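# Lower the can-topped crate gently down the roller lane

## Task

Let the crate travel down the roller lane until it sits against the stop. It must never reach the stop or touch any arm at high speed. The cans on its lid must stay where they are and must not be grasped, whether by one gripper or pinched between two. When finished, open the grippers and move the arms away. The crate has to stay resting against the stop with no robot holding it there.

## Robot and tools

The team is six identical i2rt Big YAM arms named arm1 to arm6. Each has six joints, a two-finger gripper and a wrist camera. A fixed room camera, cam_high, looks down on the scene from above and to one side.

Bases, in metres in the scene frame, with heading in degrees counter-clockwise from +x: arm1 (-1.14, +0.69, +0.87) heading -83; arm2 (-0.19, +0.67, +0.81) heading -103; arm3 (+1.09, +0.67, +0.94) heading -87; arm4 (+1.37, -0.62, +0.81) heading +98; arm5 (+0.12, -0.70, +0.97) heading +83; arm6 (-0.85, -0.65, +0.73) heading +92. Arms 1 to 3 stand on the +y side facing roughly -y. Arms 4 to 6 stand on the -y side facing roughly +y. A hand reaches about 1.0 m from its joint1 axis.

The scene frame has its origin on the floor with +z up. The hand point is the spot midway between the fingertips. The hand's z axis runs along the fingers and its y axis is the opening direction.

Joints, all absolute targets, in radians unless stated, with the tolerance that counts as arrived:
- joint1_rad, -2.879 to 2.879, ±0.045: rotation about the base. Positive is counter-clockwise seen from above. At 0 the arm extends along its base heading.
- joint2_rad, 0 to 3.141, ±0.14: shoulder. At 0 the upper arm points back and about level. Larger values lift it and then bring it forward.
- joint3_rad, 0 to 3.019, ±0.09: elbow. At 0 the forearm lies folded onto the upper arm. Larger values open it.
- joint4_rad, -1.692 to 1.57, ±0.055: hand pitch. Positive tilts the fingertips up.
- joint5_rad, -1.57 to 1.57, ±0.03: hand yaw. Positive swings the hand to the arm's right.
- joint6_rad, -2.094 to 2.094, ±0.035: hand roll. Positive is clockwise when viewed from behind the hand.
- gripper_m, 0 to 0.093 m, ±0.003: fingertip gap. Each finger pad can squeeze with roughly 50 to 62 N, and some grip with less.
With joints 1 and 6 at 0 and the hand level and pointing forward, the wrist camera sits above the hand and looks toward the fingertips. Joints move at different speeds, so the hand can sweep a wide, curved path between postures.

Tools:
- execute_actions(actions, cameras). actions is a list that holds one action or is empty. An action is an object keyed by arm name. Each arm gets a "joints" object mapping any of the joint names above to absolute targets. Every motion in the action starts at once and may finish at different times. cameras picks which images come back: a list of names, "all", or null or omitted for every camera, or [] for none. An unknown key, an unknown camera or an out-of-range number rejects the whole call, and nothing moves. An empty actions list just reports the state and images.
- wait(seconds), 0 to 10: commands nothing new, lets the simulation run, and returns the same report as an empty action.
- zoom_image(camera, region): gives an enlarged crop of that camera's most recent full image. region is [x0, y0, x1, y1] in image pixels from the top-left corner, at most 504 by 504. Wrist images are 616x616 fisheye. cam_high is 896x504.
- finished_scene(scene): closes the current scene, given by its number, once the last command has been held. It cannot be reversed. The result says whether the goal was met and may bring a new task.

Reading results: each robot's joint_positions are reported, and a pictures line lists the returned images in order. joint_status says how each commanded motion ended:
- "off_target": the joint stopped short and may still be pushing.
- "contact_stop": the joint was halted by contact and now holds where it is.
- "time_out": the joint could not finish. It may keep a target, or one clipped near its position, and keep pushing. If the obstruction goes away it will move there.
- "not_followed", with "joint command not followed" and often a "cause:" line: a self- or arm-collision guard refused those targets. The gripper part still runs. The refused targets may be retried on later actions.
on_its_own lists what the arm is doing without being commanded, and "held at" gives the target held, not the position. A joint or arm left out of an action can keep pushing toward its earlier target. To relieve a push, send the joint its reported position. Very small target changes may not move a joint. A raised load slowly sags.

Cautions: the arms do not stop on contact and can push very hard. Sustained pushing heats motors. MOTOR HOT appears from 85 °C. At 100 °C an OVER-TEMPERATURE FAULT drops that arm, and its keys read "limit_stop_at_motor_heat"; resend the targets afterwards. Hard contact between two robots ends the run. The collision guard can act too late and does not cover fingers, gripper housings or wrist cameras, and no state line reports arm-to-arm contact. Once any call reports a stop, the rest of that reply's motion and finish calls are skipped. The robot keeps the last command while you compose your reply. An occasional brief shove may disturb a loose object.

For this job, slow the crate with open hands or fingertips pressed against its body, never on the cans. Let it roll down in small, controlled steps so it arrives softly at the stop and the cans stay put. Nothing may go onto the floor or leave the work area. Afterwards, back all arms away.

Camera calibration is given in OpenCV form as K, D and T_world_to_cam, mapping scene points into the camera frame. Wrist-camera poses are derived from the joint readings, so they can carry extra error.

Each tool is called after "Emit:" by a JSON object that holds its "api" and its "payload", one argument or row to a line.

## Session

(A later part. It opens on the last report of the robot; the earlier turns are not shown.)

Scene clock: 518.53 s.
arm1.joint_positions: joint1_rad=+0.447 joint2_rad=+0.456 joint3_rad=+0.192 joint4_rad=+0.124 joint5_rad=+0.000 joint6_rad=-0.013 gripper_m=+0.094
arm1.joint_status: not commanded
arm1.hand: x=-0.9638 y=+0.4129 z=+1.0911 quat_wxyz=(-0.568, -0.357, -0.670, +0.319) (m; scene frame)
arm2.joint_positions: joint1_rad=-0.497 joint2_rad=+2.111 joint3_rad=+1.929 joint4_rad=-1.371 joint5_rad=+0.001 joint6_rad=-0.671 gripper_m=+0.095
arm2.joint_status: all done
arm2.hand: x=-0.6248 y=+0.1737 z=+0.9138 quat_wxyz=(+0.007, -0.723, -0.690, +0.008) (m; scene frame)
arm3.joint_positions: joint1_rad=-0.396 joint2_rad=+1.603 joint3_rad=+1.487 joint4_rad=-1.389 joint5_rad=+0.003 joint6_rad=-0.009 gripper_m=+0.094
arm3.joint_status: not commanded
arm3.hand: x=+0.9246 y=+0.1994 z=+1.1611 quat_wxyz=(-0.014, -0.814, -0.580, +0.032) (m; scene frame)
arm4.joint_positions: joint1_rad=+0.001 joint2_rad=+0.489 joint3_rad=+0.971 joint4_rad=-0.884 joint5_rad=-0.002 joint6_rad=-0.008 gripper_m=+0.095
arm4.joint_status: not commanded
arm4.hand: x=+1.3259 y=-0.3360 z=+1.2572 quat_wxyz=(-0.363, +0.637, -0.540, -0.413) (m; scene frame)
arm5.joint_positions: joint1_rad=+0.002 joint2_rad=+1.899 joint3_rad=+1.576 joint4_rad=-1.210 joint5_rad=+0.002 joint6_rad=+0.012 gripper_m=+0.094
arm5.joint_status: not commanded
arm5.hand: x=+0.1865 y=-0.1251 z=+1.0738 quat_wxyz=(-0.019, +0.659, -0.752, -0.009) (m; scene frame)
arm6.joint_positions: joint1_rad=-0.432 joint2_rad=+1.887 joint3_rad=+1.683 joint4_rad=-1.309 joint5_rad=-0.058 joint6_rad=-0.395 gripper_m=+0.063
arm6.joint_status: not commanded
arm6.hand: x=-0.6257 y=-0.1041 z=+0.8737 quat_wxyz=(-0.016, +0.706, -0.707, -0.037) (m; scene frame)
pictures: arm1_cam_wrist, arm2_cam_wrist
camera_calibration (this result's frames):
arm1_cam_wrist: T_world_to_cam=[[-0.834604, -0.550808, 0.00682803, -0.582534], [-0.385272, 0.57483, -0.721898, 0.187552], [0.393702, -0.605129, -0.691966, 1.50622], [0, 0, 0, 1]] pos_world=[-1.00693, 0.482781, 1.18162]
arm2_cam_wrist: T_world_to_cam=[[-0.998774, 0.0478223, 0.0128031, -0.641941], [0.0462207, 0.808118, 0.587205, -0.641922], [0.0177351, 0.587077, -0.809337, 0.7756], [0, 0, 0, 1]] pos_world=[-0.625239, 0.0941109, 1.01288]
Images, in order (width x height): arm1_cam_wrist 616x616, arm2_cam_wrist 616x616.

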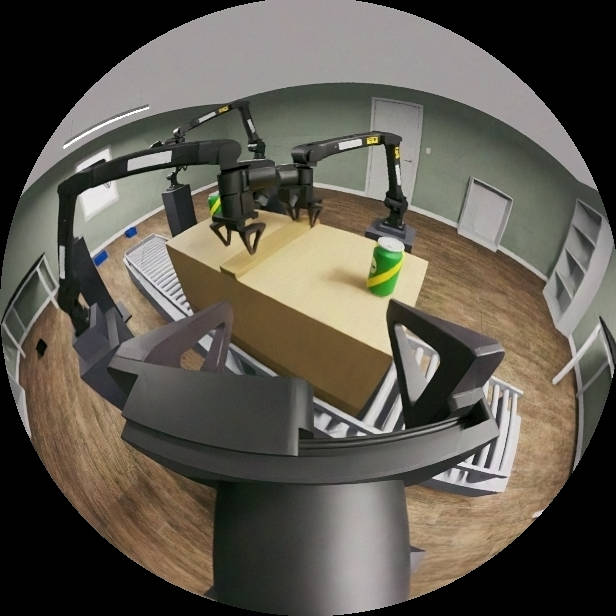

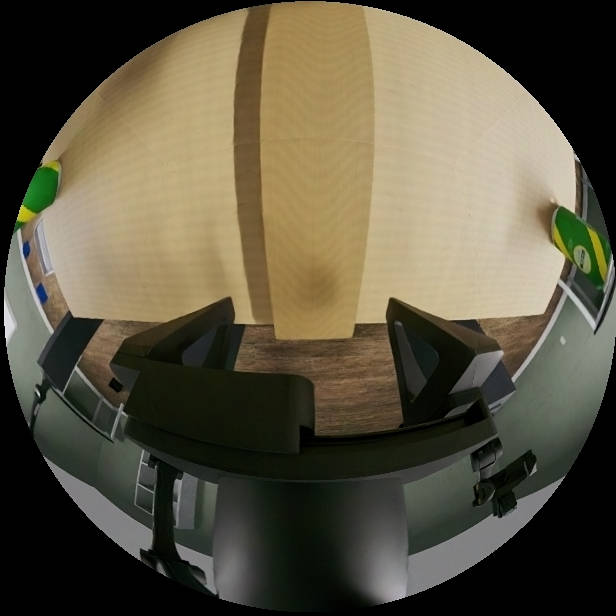

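Emit:
{"api": "execute_actions", "payload": {
  "actions": [
    {"arm2":{"joints":{"joint1_rad":-0.518,"joint2_rad":2.18,"joint3_rad":1.865,"joint4_rad":-1.26}}}
  ],
  "cameras": ["arm1_cam_wrist","arm2_cam_wrist"]
}}

Emit:
{"api": "zoom_image", "payload": {
  "camera": "arm1_cam_wrist",
  "region": [180, 140, 350, 300]
}}

Scene clock: 530.10 s.
arm1.joint_positions: joint1_rad=+0.447 joint2_rad=+0.456 joint3_rad=+0.192 joint4_rad=+0.124 joint5_rad=+0.000 joint6_rad=-0.013 gripper_m=+0.094
arm1.joint_status: not commanded
arm1.hand: x=-0.9638 y=+0.4129 z=+1.0911 quat_wxyz=(-0.568, -0.357, -0.670, +0.319) (m; scene frame)
arm2.joint_positions: joint1_rad=-0.507 joint2_rad=+2.146 joint3_rad=+1.870 joint4_rad=-1.277 joint5_rad=-0.004 joint6_rad=-0.670 gripper_m=+0.095
arm2.joint_status: all done
arm2.hand: x=-0.6305 y=+0.1768 z=+0.8693 quat_wxyz=(+0.005, -0.727, -0.687, +0.007) (m; scene frame)
arm3.joint_positions: joint1_rad=-0.396 joint2_rad=+1.603 joint3_rad=+1.487 joint4_rad=-1.389 joint5_rad=+0.003 joint6_rad=-0.009 gripper_m=+0.094
arm3.joint_status: not commanded
arm3.hand: x=+0.9246 y=+0.1994 z=+1.1611 quat_wxyz=(-0.014, -0.814, -0.580, +0.032) (m; scene frame)
arm4.joint_positions: joint1_rad=+0.001 joint2_rad=+0.489 joint3_rad=+0.971 joint4_rad=-0.884 joint5_rad=-0.002 joint6_rad=-0.008 gripper_m=+0.095
arm4.joint_status: not commanded
arm4.hand: x=+1.3259 y=-0.3360 z=+1.2572 quat_wxyz=(-0.363, +0.637, -0.540, -0.413) (m; scene frame)
arm5.joint_positions: joint1_rad=+0.002 joint2_rad=+1.899 joint3_rad=+1.576 joint4_rad=-1.210 joint5_rad=+0.002 joint6_rad=+0.012 gripper_m=+0.094
arm5.joint_status: not commanded
arm5.hand: x=+0.1865 y=-0.1251 z=+1.0738 quat_wxyz=(-0.019, +0.659, -0.752, -0.009) (m; scene frame)
arm6.joint_positions: joint1_rad=-0.432 joint2_rad=+1.887 joint3_rad=+1.683 joint4_rad=-1.309 joint5_rad=-0.057 joint6_rad=-0.395 gripper_m=+0.063
arm6.joint_status: not commanded
arm6.hand: x=-0.6254 y=-0.1041 z=+0.8737 quat_wxyz=(-0.016, +0.706, -0.707, -0.037) (m; scene frame)
pictures: arm1_cam_wrist, arm2_cam_wrist
camera_calibration (this result's frames):
arm1_cam_wrist: T_world_to_cam=[[-0.834604, -0.550808, 0.00682803, -0.582534], [-0.385272, 0.57483, -0.721898, 0.187552], [0.393702, -0.605129, -0.691966, 1.50622], [0, 0, 0, 1]] pos_world=[-1.00693, 0.482781, 1.18162]
arm2_cam_wrist: T_world_to_cam=[[-0.998252, 0.0584648, 0.00862647, -0.645183], [0.0524361, 0.808914, 0.585584, -0.612811], [0.027258, 0.585013, -0.810566, 0.745317], [0, 0, 0, 1]] pos_world=[-0.632238, 0.0974115, 0.968547]
Images, in order (width x height): arm1_cam_wrist 616x616, arm2_cam_wrist 616x616.

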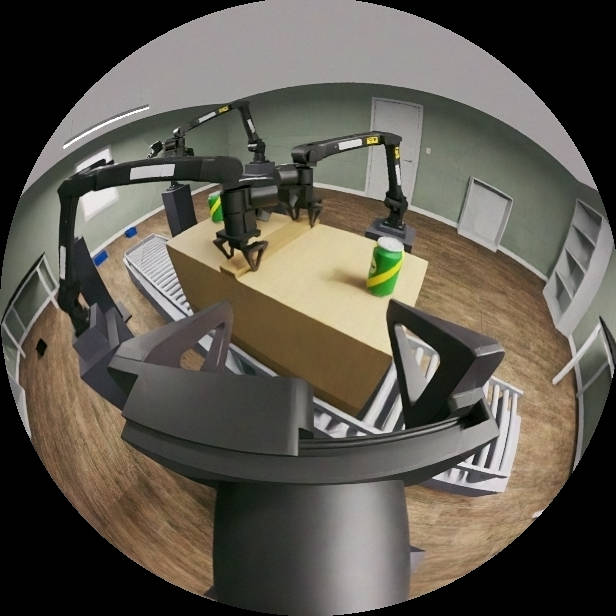

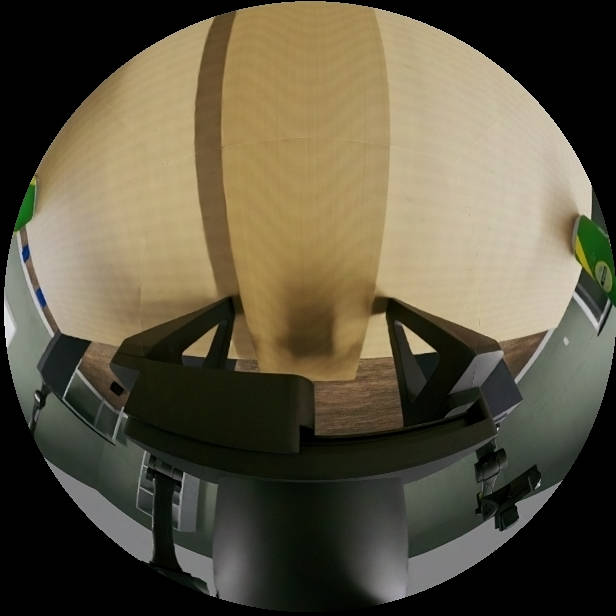

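Region (180, 140, 350, 300) of arm1_cam_wrist's 616x616 image, scaled by 2.965, with more detail than that image has; it fills the top 474 rows of this view, and the rest is white.

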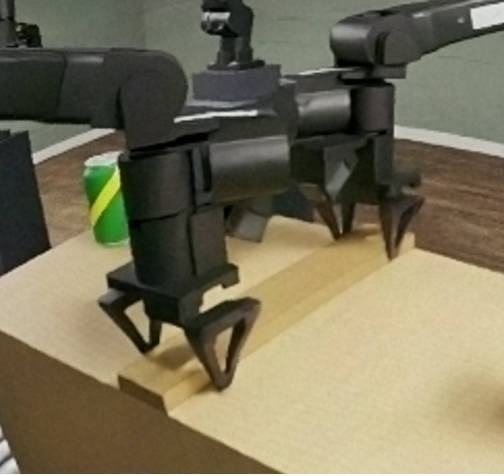

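Emit:
{"api": "execute_actions", "payload": {
  "actions": [
    {"arm2":{"joints":{"joint1_rad":-0.507,"joint2_rad":2.165,"joint6_rad":-0.68,"gripper_m":0.045}}}
  ],
  "cameras": ["arm2_cam_wrist"]
}}

Scene clock: 537.00 s.
arm1.joint_positions: joint1_rad=+0.447 joint2_rad=+0.456 joint3_rad=+0.192 joint4_rad=+0.124 joint5_rad=+0.000 joint6_rad=-0.013 gripper_m=+0.094
arm1.joint_status: not commanded
arm1.hand: x=-0.9638 y=+0.4129 z=+1.0911 quat_wxyz=(-0.568, -0.357, -0.670, +0.319) (m; scene frame)
arm2.joint_positions: joint1_rad=-0.507 joint2_rad=+2.146 joint3_rad=+1.869 joint4_rad=-1.277 joint5_rad=-0.009 joint6_rad=-0.673 gripper_m=+0.063
arm2.joint_status: gripper_m off_target (ended at +0.063, target +0.045); the others done
arm2.hand: x=-0.6294 y=+0.1767 z=+0.8688 quat_wxyz=(+0.002, -0.726, -0.688, +0.006) (m; scene frame)
arm3.joint_positions: joint1_rad=-0.396 joint2_rad=+1.603 joint3_rad=+1.487 joint4_rad=-1.389 joint5_rad=+0.003 joint6_rad=-0.009 gripper_m=+0.094
arm3.joint_status: not commanded
arm3.hand: x=+0.9246 y=+0.1994 z=+1.1611 quat_wxyz=(-0.014, -0.814, -0.580, +0.032) (m; scene frame)
arm4.joint_positions: joint1_rad=+0.001 joint2_rad=+0.489 joint3_rad=+0.971 joint4_rad=-0.884 joint5_rad=-0.002 joint6_rad=-0.008 gripper_m=+0.095
arm4.joint_status: not commanded
arm4.hand: x=+1.3259 y=-0.3360 z=+1.2572 quat_wxyz=(-0.363, +0.637, -0.540, -0.413) (m; scene frame)
arm5.joint_positions: joint1_rad=+0.002 joint2_rad=+1.899 joint3_rad=+1.576 joint4_rad=-1.210 joint5_rad=+0.002 joint6_rad=+0.012 gripper_m=+0.094
arm5.joint_status: not commanded
arm5.hand: x=+0.1865 y=-0.1251 z=+1.0738 quat_wxyz=(-0.019, +0.659, -0.752, -0.009) (m; scene frame)
arm6.joint_positions: joint1_rad=-0.432 joint2_rad=+1.887 joint3_rad=+1.683 joint4_rad=-1.309 joint5_rad=-0.058 joint6_rad=-0.395 gripper_m=+0.063
arm6.joint_status: not commanded
arm6.hand: x=-0.6255 y=-0.1041 z=+0.8737 quat_wxyz=(-0.016, +0.706, -0.707, -0.038) (m; scene frame)
pictures: arm2_cam_wrist
camera_calibration (this result's frames):
arm2_cam_wrist: T_world_to_cam=[[-0.99846, 0.0553973, 0.0030335, -0.638744], [0.0467232, 0.810119, 0.5844, -0.615265], [0.0299167, 0.583642, -0.81146, 0.747551], [0, 0, 0, 1]] pos_world=[-0.631377, 0.0975207, 0.968106]
Images, in order (width x height): arm2_cam_wrist 616x616.

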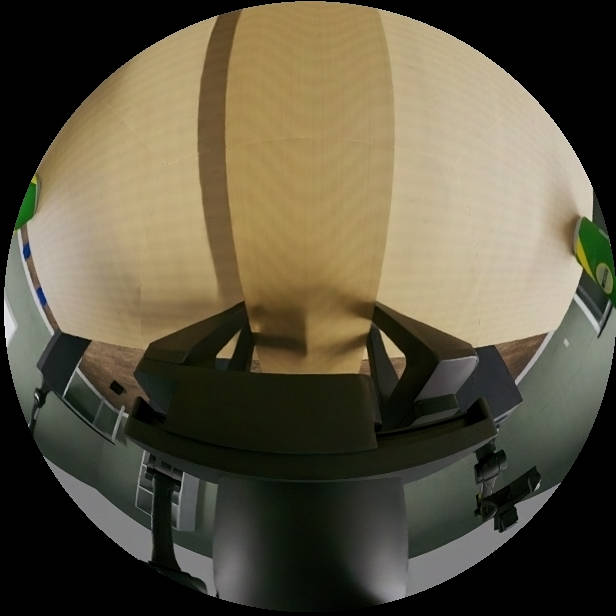

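Emit:
{"api": "execute_actions", "payload": {
  "actions": [
    {"arm2":{"joints":{"joint1_rad":-0.418,"joint2_rad":2.043,"joint3_rad":1.675,"joint4_rad":-1.192,"joint6_rad":-0.584}},"arm6":{"joints":{"joint1_rad":-0.54,"joint2_rad":1.979,"joint3_rad":1.82,"joint4_rad":-1.349,"joint6_rad":-0.503}}}
  ],
  "cameras": ["arm1_cam_wrist","arm2_cam_wrist"]
}}

Scene clock: 558.77 s.
arm1.joint_positions: joint1_rad=+0.447 joint2_rad=+0.456 joint3_rad=+0.192 joint4_rad=+0.124 joint5_rad=+0.000 joint6_rad=-0.013 gripper_m=+0.094
arm1.joint_status: not commanded
arm1.hand: x=-0.9638 y=+0.4129 z=+1.0911 quat_wxyz=(-0.568, -0.357, -0.670, +0.319) (m; scene frame)
arm2.joint_positions: joint1_rad=-0.403 joint2_rad=+2.025 joint3_rad=+1.658 joint4_rad=-1.187 joint5_rad=+0.007 joint6_rad=-0.571 gripper_m=+0.063
arm2.joint_status: all done
arm2.hand: x=-0.5516 y=+0.1736 z=+0.8658 quat_wxyz=(+0.009, -0.726, -0.688, +0.007) (m; scene frame)
arm3.joint_positions: joint1_rad=-0.396 joint2_rad=+1.603 joint3_rad=+1.487 joint4_rad=-1.389 joint5_rad=+0.003 joint6_rad=-0.009 gripper_m=+0.094
arm3.joint_status: not commanded
arm3.hand: x=+0.9246 y=+0.1994 z=+1.1611 quat_wxyz=(-0.014, -0.814, -0.580, +0.032) (m; scene frame)
arm4.joint_positions: joint1_rad=+0.001 joint2_rad=+0.489 joint3_rad=+0.971 joint4_rad=-0.884 joint5_rad=-0.002 joint6_rad=-0.008 gripper_m=+0.095
arm4.joint_status: not commanded
arm4.hand: x=+1.3259 y=-0.3360 z=+1.2572 quat_wxyz=(-0.363, +0.637, -0.540, -0.413) (m; scene frame)
arm5.joint_positions: joint1_rad=+0.002 joint2_rad=+1.899 joint3_rad=+1.576 joint4_rad=-1.210 joint5_rad=+0.002 joint6_rad=+0.012 gripper_m=+0.094
arm5.joint_status: not commanded
arm5.hand: x=+0.1865 y=-0.1251 z=+1.0738 quat_wxyz=(-0.019, +0.659, -0.752, -0.009) (m; scene frame)
arm6.joint_positions: joint1_rad=-0.556 joint2_rad=+1.972 joint3_rad=+1.809 joint4_rad=-1.354 joint5_rad=-0.078 joint6_rad=-0.517 gripper_m=+0.063
arm6.joint_status: all done
arm6.hand: x=-0.5477 y=-0.1076 z=+0.8722 quat_wxyz=(-0.015, +0.706, -0.707, -0.045) (m; scene frame)
pictures: arm1_cam_wrist, arm2_cam_wrist
camera_calibration (this result's frames):
arm1_cam_wrist: T_world_to_cam=[[-0.834604, -0.550808, 0.00682803, -0.582534], [-0.385272, 0.57483, -0.721898, 0.187552], [0.393702, -0.605129, -0.691966, 1.50622], [0, 0, 0, 1]] pos_world=[-1.00693, 0.482781, 1.18162]
arm2_cam_wrist: T_world_to_cam=[[-0.998399, 0.0543334, 0.0157002, -0.571668], [0.0531252, 0.805747, 0.589872, -0.615116], [0.0193993, 0.589762, -0.807344, 0.734252], [0, 0, 0, 1]] pos_world=[-0.552319, 0.0936547, 0.964609]
Images, in order (width x height): arm1_cam_wrist 616x616, arm2_cam_wrist 616x616.

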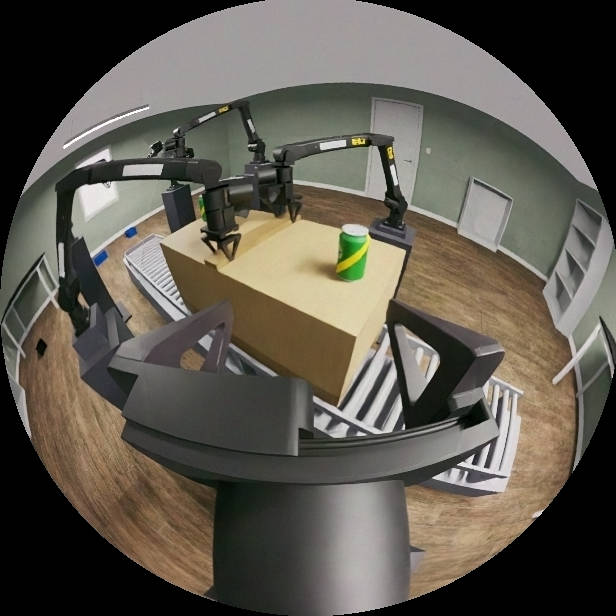

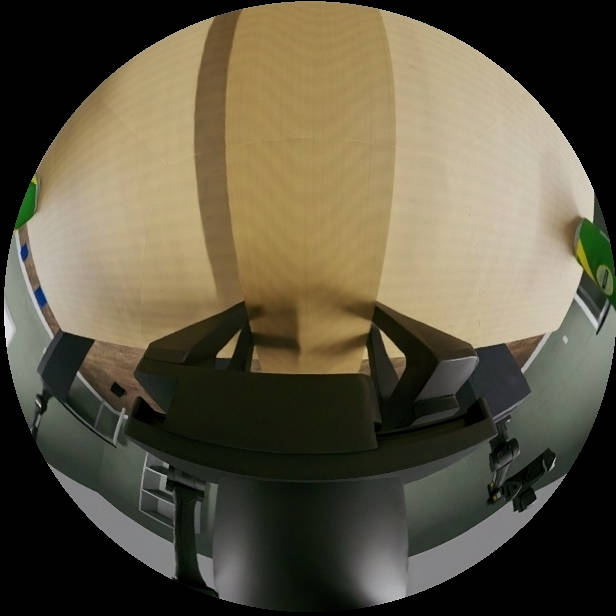

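Emit:
{"api": "execute_actions", "payload": {
  "actions": [
    {"arm2":{"joints":{"joint1_rad":-0.32,"joint2_rad":1.955,"joint3_rad":1.518,"joint4_rad":-1.113,"joint5_rad":0.025,"joint6_rad":-0.487}},"arm6":{"joints":{"joint1_rad":-0.64,"joint2_rad":2.076,"joint3_rad":1.965,"joint4_rad":-1.397,"joint5_rad":-0.09,"joint6_rad":-0.601}}}
  ],
  "cameras": ["arm1_cam_wrist","arm2_cam_wrist"]
}}

Scene clock: 572.13 s.
arm1.joint_positions: joint1_rad=+0.447 joint2_rad=+0.456 joint3_rad=+0.192 joint4_rad=+0.124 joint5_rad=+0.000 joint6_rad=-0.013 gripper_m=+0.094
arm1.joint_status: not commanded
arm1.hand: x=-0.9638 y=+0.4129 z=+1.0911 quat_wxyz=(-0.568, -0.357, -0.670, +0.319) (m; scene frame)
arm2.joint_positions: joint1_rad=-0.272 joint2_rad=+1.937 joint3_rad=+1.498 joint4_rad=-1.124 joint5_rad=+0.038 joint6_rad=-0.441 gripper_m=+0.063
arm2.joint_status: joint1_rad off_target (ended at -0.272, target -0.320); joint6_rad off_target (ended at -0.441, target -0.487); the others done
arm2.hand: x=-0.4690 y=+0.1701 z=+0.8584 quat_wxyz=(+0.024, -0.725, -0.688, +0.008) (m; scene frame)
arm3.joint_positions: joint1_rad=-0.396 joint2_rad=+1.603 joint3_rad=+1.487 joint4_rad=-1.389 joint5_rad=+0.003 joint6_rad=-0.009 gripper_m=+0.094
arm3.joint_status: not commanded
arm3.hand: x=+0.9246 y=+0.1994 z=+1.1611 quat_wxyz=(-0.014, -0.814, -0.580, +0.032) (m; scene frame)
arm4.joint_positions: joint1_rad=+0.001 joint2_rad=+0.489 joint3_rad=+0.971 joint4_rad=-0.884 joint5_rad=-0.002 joint6_rad=-0.008 gripper_m=+0.095
arm4.joint_status: not commanded
arm4.hand: x=+1.3259 y=-0.3360 z=+1.2572 quat_wxyz=(-0.363, +0.637, -0.540, -0.413) (m; scene frame)
arm5.joint_positions: joint1_rad=+0.002 joint2_rad=+1.899 joint3_rad=+1.576 joint4_rad=-1.210 joint5_rad=+0.002 joint6_rad=+0.012 gripper_m=+0.094
arm5.joint_status: not commanded
arm5.hand: x=+0.1865 y=-0.1251 z=+1.0738 quat_wxyz=(-0.019, +0.659, -0.752, -0.009) (m; scene frame)
arm6.joint_positions: joint1_rad=-0.676 joint2_rad=+2.080 joint3_rad=+1.965 joint4_rad=-1.382 joint5_rad=-0.117 joint6_rad=-0.625 gripper_m=+0.063
arm6.joint_status: all done
arm6.hand: x=-0.4652 y=-0.1110 z=+0.8669 quat_wxyz=(-0.027, +0.701, -0.710, -0.063) (m; scene frame)
pictures: arm1_cam_wrist, arm2_cam_wrist
camera_calibration (this result's frames):
arm1_cam_wrist: T_world_to_cam=[[-0.834604, -0.550808, 0.00682803, -0.582534], [-0.385272, 0.57483, -0.721898, 0.187552], [0.393702, -0.605129, -0.691966, 1.50622], [0, 0, 0, 1]] pos_world=[-1.00693, 0.482781, 1.18162]
arm2_cam_wrist: T_world_to_cam=[[-0.997897, 0.0528664, 0.0375092, -0.507094], [0.0647816, 0.793132, 0.605595, -0.618194], [0.00226581, 0.606751, -0.794889, 0.707088], [0, 0, 0, 1]] pos_world=[-0.467582, 0.0880916, 0.955452]
Images, in order (width x height): arm1_cam_wrist 616x616, arm2_cam_wrist 616x616.

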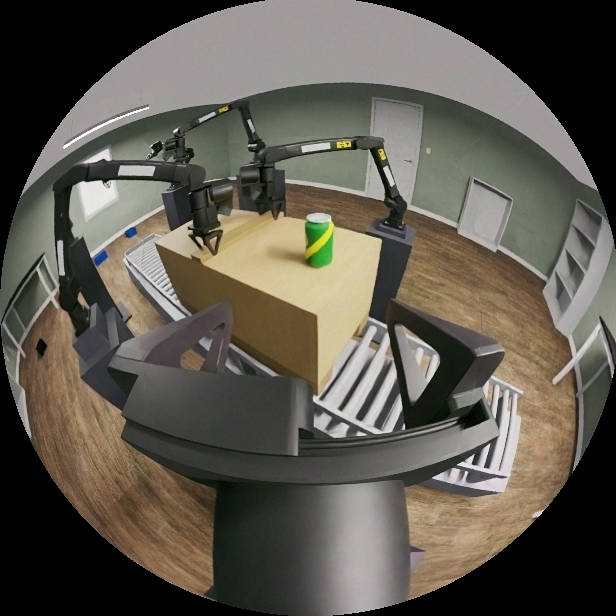

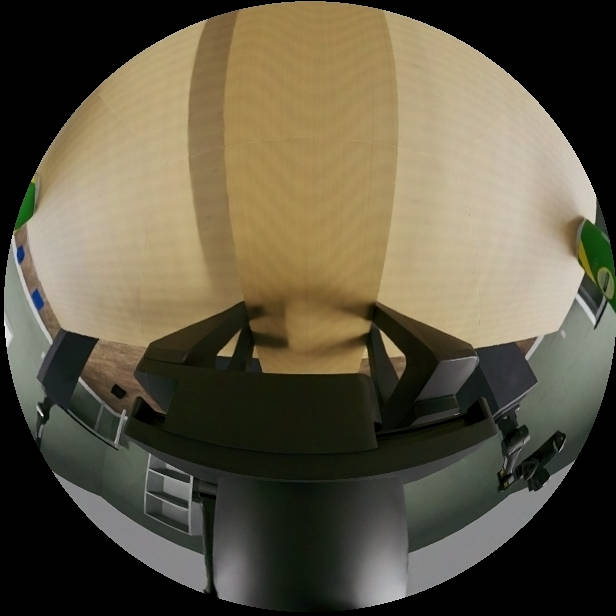

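Emit:
{"api": "execute_actions", "payload": {
  "actions": [
    {"arm2":{"joints":{"joint1_rad":-0.33,"joint2_rad":1.92,"joint3_rad":1.445,"joint4_rad":-1.08,"joint5_rad":0.045,"joint6_rad":-0.40}},"arm6":{"joints":{"joint1_rad":-0.713,"joint2_rad":2.15,"joint3_rad":2.09,"joint4_rad":-1.424,"joint5_rad":-0.12,"joint6_rad":-0.662}}}
  ],
  "cameras": ["arm6_cam_wrist","arm2_cam_wrist"]
}}

Scene clock: 608.10 s.
arm1.joint_positions: joint1_rad=+0.447 joint2_rad=+0.456 joint3_rad=+0.192 joint4_rad=+0.124 joint5_rad=+0.000 joint6_rad=-0.013 gripper_m=+0.094
arm1.joint_status: not commanded
arm1.hand: x=-0.9638 y=+0.4129 z=+1.0911 quat_wxyz=(-0.568, -0.357, -0.670, +0.319) (m; scene frame)
arm2.joint_positions: joint1_rad=-0.237 joint2_rad=+1.906 joint3_rad=+1.445 joint4_rad=-1.088 joint5_rad=+0.031 joint6_rad=-0.402 gripper_m=+0.063
arm2.joint_status: joint1_rad time_out (moved +0.035 of -0.058); the others done
arm2.on_its_own: joint1_rad reads -0.237 and still pushes toward -0.330 since a time_out
arm2.hand: x=-0.4457 y=+0.1697 z=+0.8570 quat_wxyz=(+0.018, -0.726, -0.687, +0.014) (m; scene frame)
arm3.joint_positions: joint1_rad=-0.396 joint2_rad=+1.603 joint3_rad=+1.487 joint4_rad=-1.389 joint5_rad=+0.003 joint6_rad=-0.009 gripper_m=+0.094
arm3.joint_status: not commanded
arm3.hand: x=+0.9246 y=+0.1994 z=+1.1611 quat_wxyz=(-0.014, -0.814, -0.580, +0.032) (m; scene frame)
arm4.joint_positions: joint1_rad=+0.001 joint2_rad=+0.489 joint3_rad=+0.971 joint4_rad=-0.884 joint5_rad=-0.002 joint6_rad=-0.008 gripper_m=+0.095
arm4.joint_status: not commanded
arm4.hand: x=+1.3259 y=-0.3360 z=+1.2572 quat_wxyz=(-0.363, +0.637, -0.540, -0.413) (m; scene frame)
arm5.joint_positions: joint1_rad=+0.002 joint2_rad=+1.899 joint3_rad=+1.576 joint4_rad=-1.210 joint5_rad=+0.002 joint6_rad=+0.012 gripper_m=+0.094
arm5.joint_status: not commanded
arm5.hand: x=+0.1865 y=-0.1251 z=+1.0738 quat_wxyz=(-0.019, +0.659, -0.752, -0.009) (m; scene frame)
arm6.joint_positions: joint1_rad=-0.709 joint2_rad=+2.131 joint3_rad=+2.049 joint4_rad=-1.424 joint5_rad=-0.121 joint6_rad=-0.658 gripper_m=+0.063
arm6.joint_status: all done
arm6.hand: x=-0.4396 y=-0.1123 z=+0.8663 quat_wxyz=(-0.024, +0.701, -0.710, -0.064) (m; scene frame)
pictures: arm2_cam_wrist, arm6_cam_wrist
camera_calibration (this result's frames):
arm2_cam_wrist: T_world_to_cam=[[-0.99767, 0.0570564, 0.0374154, -0.484352], [0.0681281, 0.803071, 0.591976, -0.607014], [0.00372877, 0.593145, -0.805087, 0.717845], [0, 0, 0, 1]] pos_world=[-0.444545, 0.0893242, 0.955387]
arm6_cam_wrist: T_world_to_cam=[[0.99854, -0.0161791, -0.0515444, 0.476816], [0.010265, -0.879901, 0.475046, -0.500855], [-0.0530398, -0.474881, -0.87845, 0.810484], [0, 0, 0, 1]] pos_world=[-0.427991, -0.0481045, 0.974476]
Images, in order (width x height): arm2_cam_wrist 616x616, arm6_cam_wrist 616x616.

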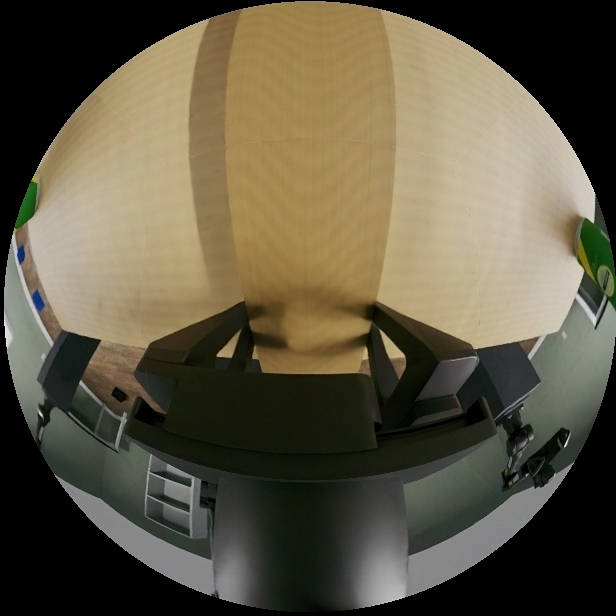

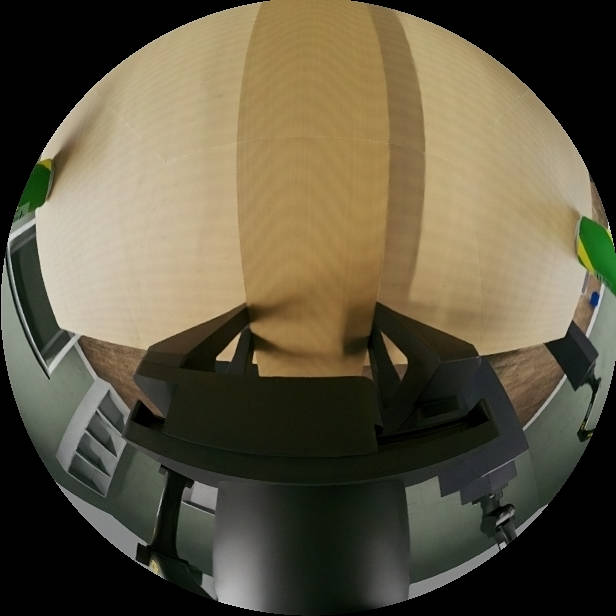

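Emit:
{"api": "execute_actions", "payload": {
  "actions": [
    {"arm6":{"joints":{"joint2_rad":2.131,"gripper_m":0.093}}}
  ],
  "cameras": ["arm6_cam_wrist"]
}}

Emit:
{"api": "execute_actions", "payload": {
  "actions": [
    {"arm6":{"joints":{"joint2_rad":1.95,"joint3_rad":2.09,"joint4_rad":-1.55}}}
  ],
  "cameras": ["arm2_cam_wrist","cam_high"]
}}

Scene clock: 615.60 s.
arm1.joint_positions: joint1_rad=+0.447 joint2_rad=+0.456 joint3_rad=+0.192 joint4_rad=+0.124 joint5_rad=+0.000 joint6_rad=-0.013 gripper_m=+0.094
arm1.joint_status: not commanded
arm1.hand: x=-0.9638 y=+0.4129 z=+1.0911 quat_wxyz=(-0.568, -0.357, -0.670, +0.319) (m; scene frame)
arm2.joint_positions: joint1_rad=-0.237 joint2_rad=+1.906 joint3_rad=+1.445 joint4_rad=-1.088 joint5_rad=+0.031 joint6_rad=-0.402 gripper_m=+0.063
arm2.joint_status: not commanded
arm2.on_its_own: joint1_rad reads -0.237 and still pushes toward -0.330 since a time_out
arm2.hand: x=-0.4457 y=+0.1697 z=+0.8570 quat_wxyz=(+0.018, -0.726, -0.687, +0.014) (m; scene frame)
arm3.joint_positions: joint1_rad=-0.396 joint2_rad=+1.603 joint3_rad=+1.487 joint4_rad=-1.389 joint5_rad=+0.003 joint6_rad=-0.009 gripper_m=+0.094
arm3.joint_status: not commanded
arm3.hand: x=+0.9246 y=+0.1994 z=+1.1611 quat_wxyz=(-0.014, -0.814, -0.580, +0.032) (m; scene frame)
arm4.joint_positions: joint1_rad=+0.001 joint2_rad=+0.489 joint3_rad=+0.971 joint4_rad=-0.884 joint5_rad=-0.002 joint6_rad=-0.008 gripper_m=+0.095
arm4.joint_status: not commanded
arm4.hand: x=+1.3259 y=-0.3360 z=+1.2572 quat_wxyz=(-0.363, +0.637, -0.540, -0.413) (m; scene frame)
arm5.joint_positions: joint1_rad=+0.002 joint2_rad=+1.899 joint3_rad=+1.576 joint4_rad=-1.210 joint5_rad=+0.002 joint6_rad=+0.012 gripper_m=+0.094
arm5.joint_status: not commanded
arm5.hand: x=+0.1865 y=-0.1251 z=+1.0738 quat_wxyz=(-0.019, +0.659, -0.752, -0.009) (m; scene frame)
arm6.joint_positions: joint1_rad=-0.709 joint2_rad=+2.131 joint3_rad=+2.050 joint4_rad=-1.424 joint5_rad=-0.121 joint6_rad=-0.658 gripper_m=+0.093
arm6.joint_status: all done
arm6.hand: x=-0.4393 y=-0.1123 z=+0.8669 quat_wxyz=(-0.025, +0.701, -0.710, -0.064) (m; scene frame)
pictures: arm6_cam_wrist
camera_calibration (this result's frames):
arm6_cam_wrist: T_world_to_cam=[[0.99857, -0.0165138, -0.0508455, 0.47588], [0.00959044, -0.880329, 0.474266, -0.500783], [-0.0525927, -0.474076, -0.878912, 0.811677], [0, 0, 0, 1]] pos_world=[-0.427708, -0.0481989, 0.975094]
Images, in order (width x height): arm6_cam_wrist 616x616.

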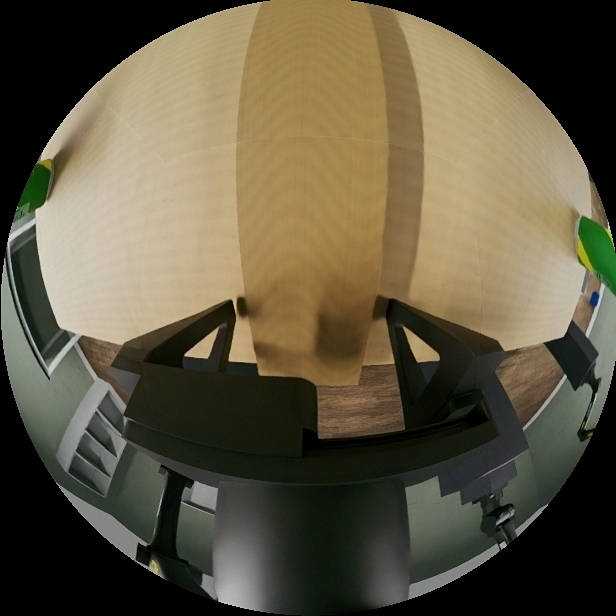

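Scene clock: 616.97 s.
arm1.joint_positions: joint1_rad=+0.447 joint2_rad=+0.456 joint3_rad=+0.192 joint4_rad=+0.124 joint5_rad=+0.000 joint6_rad=-0.013 gripper_m=+0.094
arm1.joint_status: not commanded
arm1.hand: x=-0.9638 y=+0.4129 z=+1.0911 quat_wxyz=(-0.568, -0.357, -0.670, +0.319) (m; scene frame)
arm2.joint_positions: joint1_rad=-0.237 joint2_rad=+1.906 joint3_rad=+1.445 joint4_rad=-1.088 joint5_rad=+0.031 joint6_rad=-0.402 gripper_m=+0.063
arm2.joint_status: not commanded
arm2.on_its_own: joint1_rad reads -0.237 and still pushes toward -0.330 since a time_out
arm2.hand: x=-0.4457 y=+0.1697 z=+0.8570 quat_wxyz=(+0.018, -0.726, -0.687, +0.014) (m; scene frame)
arm3.joint_positions: joint1_rad=-0.396 joint2_rad=+1.603 joint3_rad=+1.487 joint4_rad=-1.389 joint5_rad=+0.003 joint6_rad=-0.009 gripper_m=+0.094
arm3.joint_status: not commanded
arm3.hand: x=+0.9246 y=+0.1994 z=+1.1611 quat_wxyz=(-0.014, -0.814, -0.580, +0.032) (m; scene frame)
arm4.joint_positions: joint1_rad=+0.001 joint2_rad=+0.489 joint3_rad=+0.971 joint4_rad=-0.884 joint5_rad=-0.002 joint6_rad=-0.008 gripper_m=+0.095
arm4.joint_status: not commanded
arm4.hand: x=+1.3259 y=-0.3360 z=+1.2572 quat_wxyz=(-0.363, +0.637, -0.540, -0.413) (m; scene frame)
arm5.joint_positions: joint1_rad=+0.002 joint2_rad=+1.899 joint3_rad=+1.576 joint4_rad=-1.210 joint5_rad=+0.002 joint6_rad=+0.012 gripper_m=+0.094
arm5.joint_status: not commanded
arm5.hand: x=+0.1865 y=-0.1251 z=+1.0738 quat_wxyz=(-0.019, +0.659, -0.752, -0.009) (m; scene frame)
arm6.joint_positions: joint1_rad=-0.709 joint2_rad=+1.946 joint3_rad=+2.068 joint4_rad=-1.541 joint5_rad=-0.121 joint6_rad=-0.658 gripper_m=+0.093
arm6.joint_status: all done
arm6.hand: x=-0.4626 y=-0.1413 z=+0.9892 quat_wxyz=(-0.067, +0.701, -0.706, -0.069) (m; scene frame)
pictures: arm2_cam_wrist, cam_high
camera_calibration (this result's frames):
arm2_cam_wrist: T_world_to_cam=[[-0.99767, 0.0570564, 0.0374154, -0.484352], [0.0681281, 0.803071, 0.591976, -0.607014], [0.00372877, 0.593145, -0.805087, 0.717845], [0, 0, 0, 1]] pos_world=[-0.444545, 0.0893242, 0.955387]
Images, in order (width x height): arm2_cam_wrist 616x616, cam_high 896x504.

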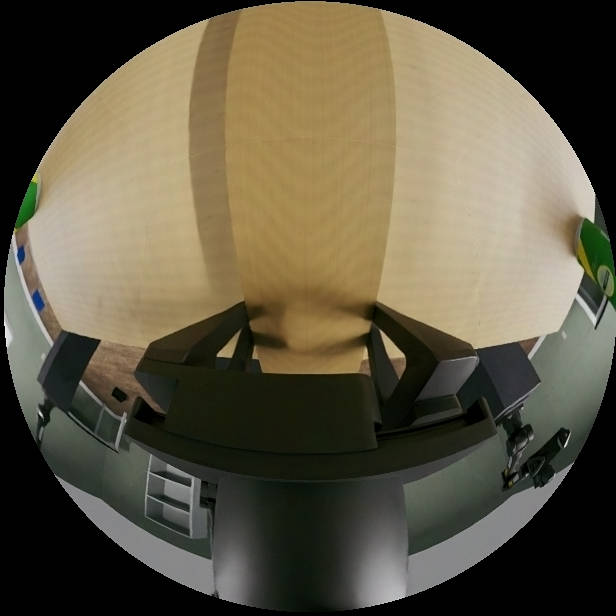

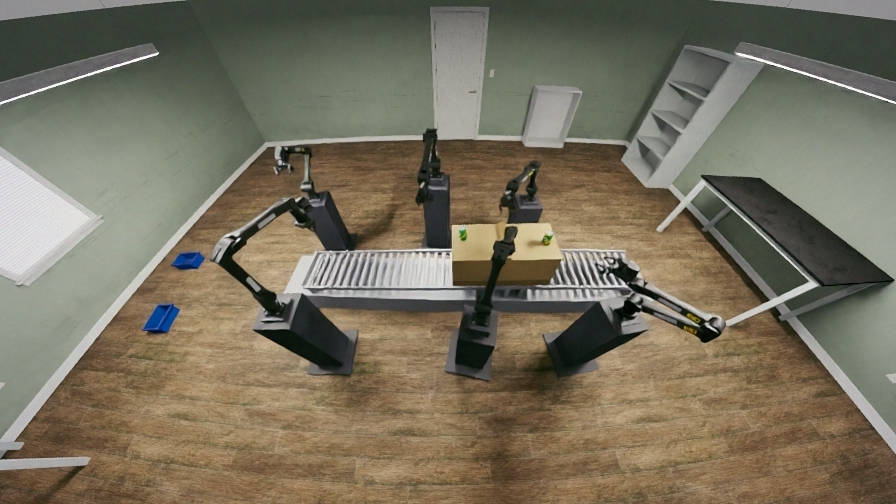

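Emit:
{"api": "execute_actions", "payload": {
  "actions": [
    {"arm2":{"joints":{"joint1_rad":-0.175,"joint2_rad":1.85,"joint3_rad":1.322,"joint4_rad":-1.024,"joint5_rad":0.045,"joint6_rad":-0.24}},"arm6":{"joints":{"joint1_rad":-0.6,"joint2_rad":0.8,"joint3_rad":1.2,"joint4_rad":-0.8,"joint5_rad":0,"joint6_rad":0}}}
  ],
  "cameras": ["arm2_cam_wrist"]
}}

Scene clock: 628.87 s.
arm1.joint_positions: joint1_rad=+0.447 joint2_rad=+0.456 joint3_rad=+0.192 joint4_rad=+0.124 joint5_rad=+0.000 joint6_rad=-0.013 gripper_m=+0.094
arm1.joint_status: not commanded
arm1.hand: x=-0.9638 y=+0.4129 z=+1.0911 quat_wxyz=(-0.568, -0.357, -0.670, +0.319) (m; scene frame)
arm2.joint_positions: joint1_rad=-0.052 joint2_rad=+1.832 joint3_rad=+1.315 joint4_rad=-1.031 joint5_rad=+0.027 joint6_rad=-0.218 gripper_m=+0.063
arm2.joint_status: joint1_rad time_out (moved +0.185 of +0.062); the others done
arm2.on_its_own: joint1_rad reads -0.052 and still pushes toward -0.175 since a time_out
arm2.hand: x=-0.3397 y=+0.1653 z=+0.8504 quat_wxyz=(+0.013, -0.726, -0.687, +0.015) (m; scene frame)
arm3.joint_positions: joint1_rad=-0.396 joint2_rad=+1.603 joint3_rad=+1.487 joint4_rad=-1.389 joint5_rad=+0.003 joint6_rad=-0.009 gripper_m=+0.094
arm3.joint_status: not commanded
arm3.hand: x=+0.9246 y=+0.1994 z=+1.1611 quat_wxyz=(-0.014, -0.814, -0.580, +0.032) (m; scene frame)
arm4.joint_positions: joint1_rad=+0.001 joint2_rad=+0.489 joint3_rad=+0.971 joint4_rad=-0.884 joint5_rad=-0.002 joint6_rad=-0.008 gripper_m=+0.095
arm4.joint_status: not commanded
arm4.hand: x=+1.3259 y=-0.3360 z=+1.2572 quat_wxyz=(-0.363, +0.637, -0.540, -0.413) (m; scene frame)
arm5.joint_positions: joint1_rad=+0.002 joint2_rad=+1.899 joint3_rad=+1.576 joint4_rad=-1.210 joint5_rad=+0.002 joint6_rad=+0.012 gripper_m=+0.094
arm5.joint_status: not commanded
arm5.hand: x=+0.1865 y=-0.1251 z=+1.0738 quat_wxyz=(-0.019, +0.659, -0.752, -0.009) (m; scene frame)
arm6.joint_positions: joint1_rad=-0.593 joint2_rad=+0.793 joint3_rad=+1.200 joint4_rad=-0.818 joint5_rad=-0.004 joint6_rad=-0.013 gripper_m=+0.093
arm6.joint_status: all done
arm6.hand: x=-0.6444 y=-0.3306 z=+1.2278 quat_wxyz=(-0.480, +0.411, -0.729, -0.264) (m; scene frame)
pictures: arm2_cam_wrist
camera_calibration (this result's frames):
arm2_cam_wrist: T_world_to_cam=[[-0.997937, 0.0556523, 0.0319982, -0.373299], [0.0638502, 0.808851, 0.584537, -0.602863], [0.00664907, 0.585374, -0.810736, 0.721872], [0, 0, 0, 1]] pos_world=[-0.338835, 0.085836, 0.949589]
Images, in order (width x height): arm2_cam_wrist 616x616.

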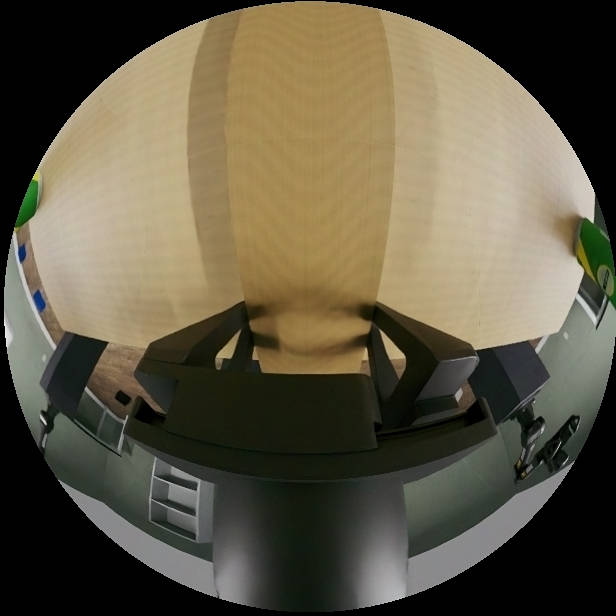

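Emit:
{"api": "execute_actions", "payload": {
  "actions": [
    {"arm2":{"joints":{"joint1_rad":0.05,"joint2_rad":1.821,"joint3_rad":1.252,"joint4_rad":-0.984,"joint5_rad":0.05,"joint6_rad":0.005}}}
  ],
  "cameras": ["arm2_cam_wrist"]
}}

Scene clock: 643.30 s.
arm1.joint_positions: joint1_rad=+0.447 joint2_rad=+0.456 joint3_rad=+0.192 joint4_rad=+0.124 joint5_rad=+0.000 joint6_rad=-0.013 gripper_m=+0.094
arm1.joint_status: not commanded
arm1.hand: x=-0.9638 y=+0.4129 z=+1.0911 quat_wxyz=(-0.568, -0.357, -0.670, +0.319) (m; scene frame)
arm2.joint_positions: joint1_rad=+0.171 joint2_rad=+1.803 joint3_rad=+1.258 joint4_rad=-0.995 joint5_rad=+0.028 joint6_rad=+0.006 gripper_m=+0.063
arm2.joint_status: joint1_rad time_out (moved +0.223 of +0.102); the others done
arm2.on_its_own: joint1_rad reads +0.171 and still pushes toward +0.050 since a time_out
arm2.hand: x=-0.2246 y=+0.1596 z=+0.8443 quat_wxyz=(+0.007, -0.726, -0.687, +0.019) (m; scene frame)
arm3.joint_positions: joint1_rad=-0.396 joint2_rad=+1.603 joint3_rad=+1.487 joint4_rad=-1.389 joint5_rad=+0.003 joint6_rad=-0.009 gripper_m=+0.094
arm3.joint_status: not commanded
arm3.hand: x=+0.9246 y=+0.1994 z=+1.1611 quat_wxyz=(-0.014, -0.814, -0.580, +0.032) (m; scene frame)
arm4.joint_positions: joint1_rad=+0.001 joint2_rad=+0.489 joint3_rad=+0.971 joint4_rad=-0.884 joint5_rad=-0.002 joint6_rad=-0.008 gripper_m=+0.095
arm4.joint_status: not commanded
arm4.hand: x=+1.3259 y=-0.3360 z=+1.2572 quat_wxyz=(-0.363, +0.637, -0.540, -0.413) (m; scene frame)
arm5.joint_positions: joint1_rad=+0.002 joint2_rad=+1.899 joint3_rad=+1.576 joint4_rad=-1.210 joint5_rad=+0.002 joint6_rad=+0.012 gripper_m=+0.094
arm5.joint_status: not commanded
arm5.hand: x=+0.1865 y=-0.1251 z=+1.0738 quat_wxyz=(-0.019, +0.659, -0.752, -0.009) (m; scene frame)
arm6.joint_positions: joint1_rad=-0.593 joint2_rad=+0.793 joint3_rad=+1.200 joint4_rad=-0.818 joint5_rad=-0.004 joint6_rad=-0.013 gripper_m=+0.093
arm6.joint_status: not commanded
arm6.hand: x=-0.6444 y=-0.3306 z=+1.2278 quat_wxyz=(-0.480, +0.411, -0.729, -0.264) (m; scene frame)
pictures: arm2_cam_wrist
camera_calibration (this result's frames):
arm2_cam_wrist: T_world_to_cam=[[-0.997968, 0.0569975, 0.0284705, -0.255203], [0.063002, 0.816281, 0.574209, -0.594775], [0.00948854, 0.574836, -0.818214, 0.728132], [0, 0, 0, 1]] pos_world=[-0.224121, 0.0814925, 0.944558]
Images, in order (width x height): arm2_cam_wrist 616x616.

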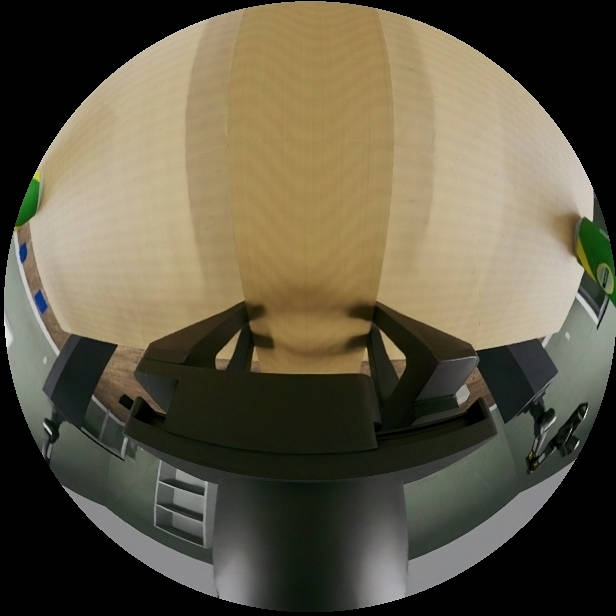

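Emit:
{"api": "execute_actions", "payload": {
  "actions": [
    {"arm2":{"joints":{"joint1_rad":0.29,"joint2_rad":1.853,"joint3_rad":1.29,"joint4_rad":-0.975,"joint5_rad":0.05,"joint6_rad":0.246}}}
  ],
  "cameras": ["arm2_cam_wrist"]
}}

Scene clock: 653.53 s.
arm1.joint_positions: joint1_rad=+0.447 joint2_rad=+0.456 joint3_rad=+0.192 joint4_rad=+0.124 joint5_rad=+0.000 joint6_rad=-0.013 gripper_m=+0.094
arm1.joint_status: not commanded
arm1.hand: x=-0.9638 y=+0.4129 z=+1.0911 quat_wxyz=(-0.568, -0.357, -0.670, +0.319) (m; scene frame)
arm2.joint_positions: joint1_rad=+0.415 joint2_rad=+1.836 joint3_rad=+1.288 joint4_rad=-0.984 joint5_rad=+0.034 joint6_rad=+0.250 gripper_m=+0.063
arm2.joint_status: joint1_rad time_out (moved +0.244 of +0.119); the others done
arm2.on_its_own: joint1_rad reads +0.415 and still pushes toward +0.290 since a time_out
arm2.hand: x=-0.0993 y=+0.1542 z=+0.8377 quat_wxyz=(+0.000, -0.726, -0.687, +0.023) (m; scene frame)
arm3.joint_positions: joint1_rad=-0.396 joint2_rad=+1.603 joint3_rad=+1.487 joint4_rad=-1.389 joint5_rad=+0.003 joint6_rad=-0.009 gripper_m=+0.094
arm3.joint_status: not commanded
arm3.hand: x=+0.9246 y=+0.1994 z=+1.1611 quat_wxyz=(-0.014, -0.814, -0.580, +0.032) (m; scene frame)
arm4.joint_positions: joint1_rad=+0.001 joint2_rad=+0.489 joint3_rad=+0.971 joint4_rad=-0.884 joint5_rad=-0.002 joint6_rad=-0.008 gripper_m=+0.095
arm4.joint_status: not commanded
arm4.hand: x=+1.3259 y=-0.3360 z=+1.2572 quat_wxyz=(-0.363, +0.637, -0.540, -0.413) (m; scene frame)
arm5.joint_positions: joint1_rad=+0.002 joint2_rad=+1.899 joint3_rad=+1.576 joint4_rad=-1.210 joint5_rad=+0.002 joint6_rad=+0.012 gripper_m=+0.094
arm5.joint_status: not commanded
arm5.hand: x=+0.1865 y=-0.1251 z=+1.0738 quat_wxyz=(-0.019, +0.659, -0.752, -0.009) (m; scene frame)
arm6.joint_positions: joint1_rad=-0.593 joint2_rad=+0.793 joint3_rad=+1.200 joint4_rad=-0.818 joint5_rad=-0.004 joint6_rad=-0.013 gripper_m=+0.093
arm6.joint_status: not commanded
arm6.hand: x=-0.6444 y=-0.3306 z=+1.2278 quat_wxyz=(-0.480, +0.411, -0.729, -0.264) (m; scene frame)
pictures: arm2_cam_wrist
camera_calibration (this result's frames):
arm2_cam_wrist: T_world_to_cam=[[-0.998108, 0.0569087, 0.0232676, -0.125255], [0.060152, 0.825618, 0.561013, -0.585116], [0.0127164, 0.561352, -0.82748, 0.734776], [0, 0, 0, 1]] pos_world=[-0.0991663, 0.0777426, 0.939184]
Images, in order (width x height): arm2_cam_wrist 616x616.

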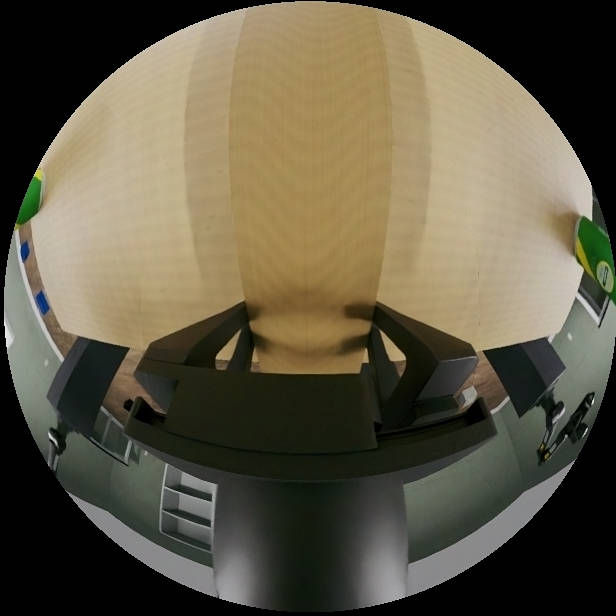

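Emit:
{"api": "execute_actions", "payload": {
  "actions": [
    {"arm2":{"joints":{"joint1_rad":0.525,"joint2_rad":1.96,"joint3_rad":1.44,"joint4_rad":-1.03,"joint5_rad":0.055,"joint6_rad":0.476}},"arm5":{"joints":{"joint1_rad":0.29,"joint2_rad":1.98,"joint3_rad":1.405,"joint4_rad":-0.985,"joint5_rad":-0.05,"joint6_rad":0.235}}}
  ],
  "cameras": ["arm2_cam_wrist","arm5_cam_wrist"]
}}

Scene clock: 680.37 s.
arm1.joint_positions: joint1_rad=+0.447 joint2_rad=+0.456 joint3_rad=+0.192 joint4_rad=+0.124 joint5_rad=+0.000 joint6_rad=-0.013 gripper_m=+0.094
arm1.joint_status: not commanded
arm1.hand: x=-0.9638 y=+0.4129 z=+1.0911 quat_wxyz=(-0.568, -0.357, -0.670, +0.319) (m; scene frame)
arm2.joint_positions: joint1_rad=+0.658 joint2_rad=+1.953 joint3_rad=+1.456 joint4_rad=-1.037 joint5_rad=+0.037 joint6_rad=+0.492 gripper_m=+0.063
arm2.joint_status: joint1_rad time_out (moved +0.242 of +0.110); the others done
arm2.on_its_own: joint1_rad reads +0.658 and still pushes toward +0.525 since a time_out
arm2.hand: x=+0.0412 y=+0.1478 z=+0.8316 quat_wxyz=(-0.004, -0.726, -0.687, +0.021) (m; scene frame)
arm3.joint_positions: joint1_rad=-0.396 joint2_rad=+1.603 joint3_rad=+1.487 joint4_rad=-1.389 joint5_rad=+0.003 joint6_rad=-0.009 gripper_m=+0.094
arm3.joint_status: not commanded
arm3.hand: x=+0.9246 y=+0.1994 z=+1.1611 quat_wxyz=(-0.014, -0.814, -0.580, +0.032) (m; scene frame)
arm4.joint_positions: joint1_rad=+0.001 joint2_rad=+0.489 joint3_rad=+0.971 joint4_rad=-0.884 joint5_rad=-0.002 joint6_rad=-0.008 gripper_m=+0.095
arm4.joint_status: not commanded
arm4.hand: x=+1.3259 y=-0.3360 z=+1.2572 quat_wxyz=(-0.363, +0.637, -0.540, -0.413) (m; scene frame)
arm5.joint_positions: joint1_rad=+0.291 joint2_rad=+1.992 joint3_rad=+1.389 joint4_rad=-1.001 joint5_rad=-0.051 joint6_rad=+0.223 gripper_m=+0.094
arm5.joint_status: all done
arm5.hand: x=+0.0173 y=-0.1645 z=+0.9583 quat_wxyz=(+0.027, +0.687, -0.726, +0.003) (m; scene frame)
arm6.joint_positions: joint1_rad=-0.593 joint2_rad=+0.793 joint3_rad=+1.200 joint4_rad=-0.818 joint5_rad=-0.004 joint6_rad=-0.013 gripper_m=+0.093
arm6.joint_status: not commanded
arm6.hand: x=-0.6444 y=-0.3306 z=+1.2278 quat_wxyz=(-0.480, +0.411, -0.729, -0.264) (m; scene frame)
pictures: arm2_cam_wrist, arm5_cam_wrist
camera_calibration (this result's frames):
arm2_cam_wrist: T_world_to_cam=[[-0.998242, 0.0572264, 0.0154519, 0.0219038], [0.0560923, 0.827689, 0.558377, -0.582767], [0.0191645, 0.558262, -0.829444, 0.733334], [0, 0, 0, 1]] pos_world=[0.0405, 0.0717043, 0.933324]
arm5_cam_wrist: T_world_to_cam=[[0.998495, -0.0442124, -0.0324602, 0.00575323], [-0.0147657, -0.786638, 0.617238, -0.717188], [-0.052824, -0.615829, -0.786107, 0.775002], [0, 0, 0, 1]] pos_world=[0.0246044, -0.0866442, 1.0521]
Images, in order (width x height): arm2_cam_wrist 616x616, arm5_cam_wrist 616x616.

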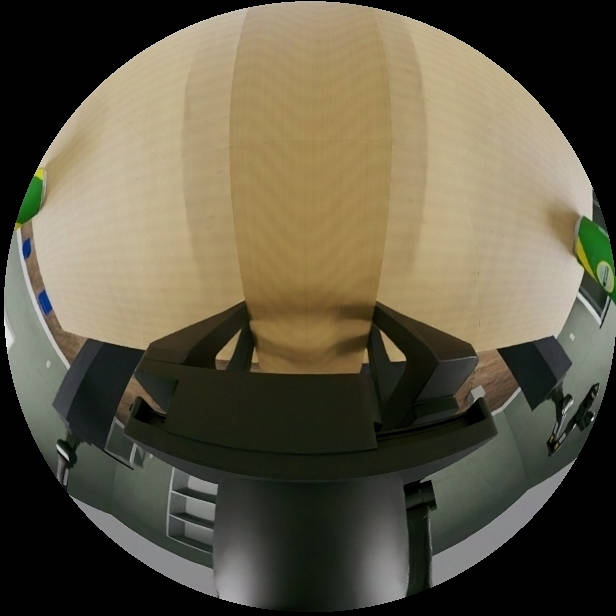

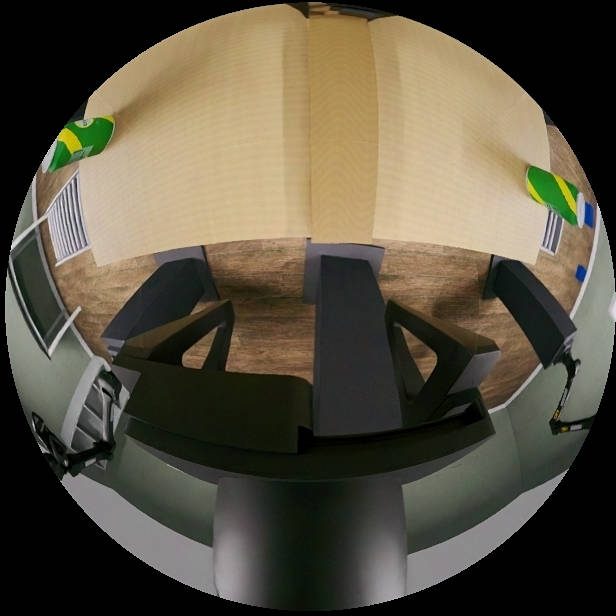

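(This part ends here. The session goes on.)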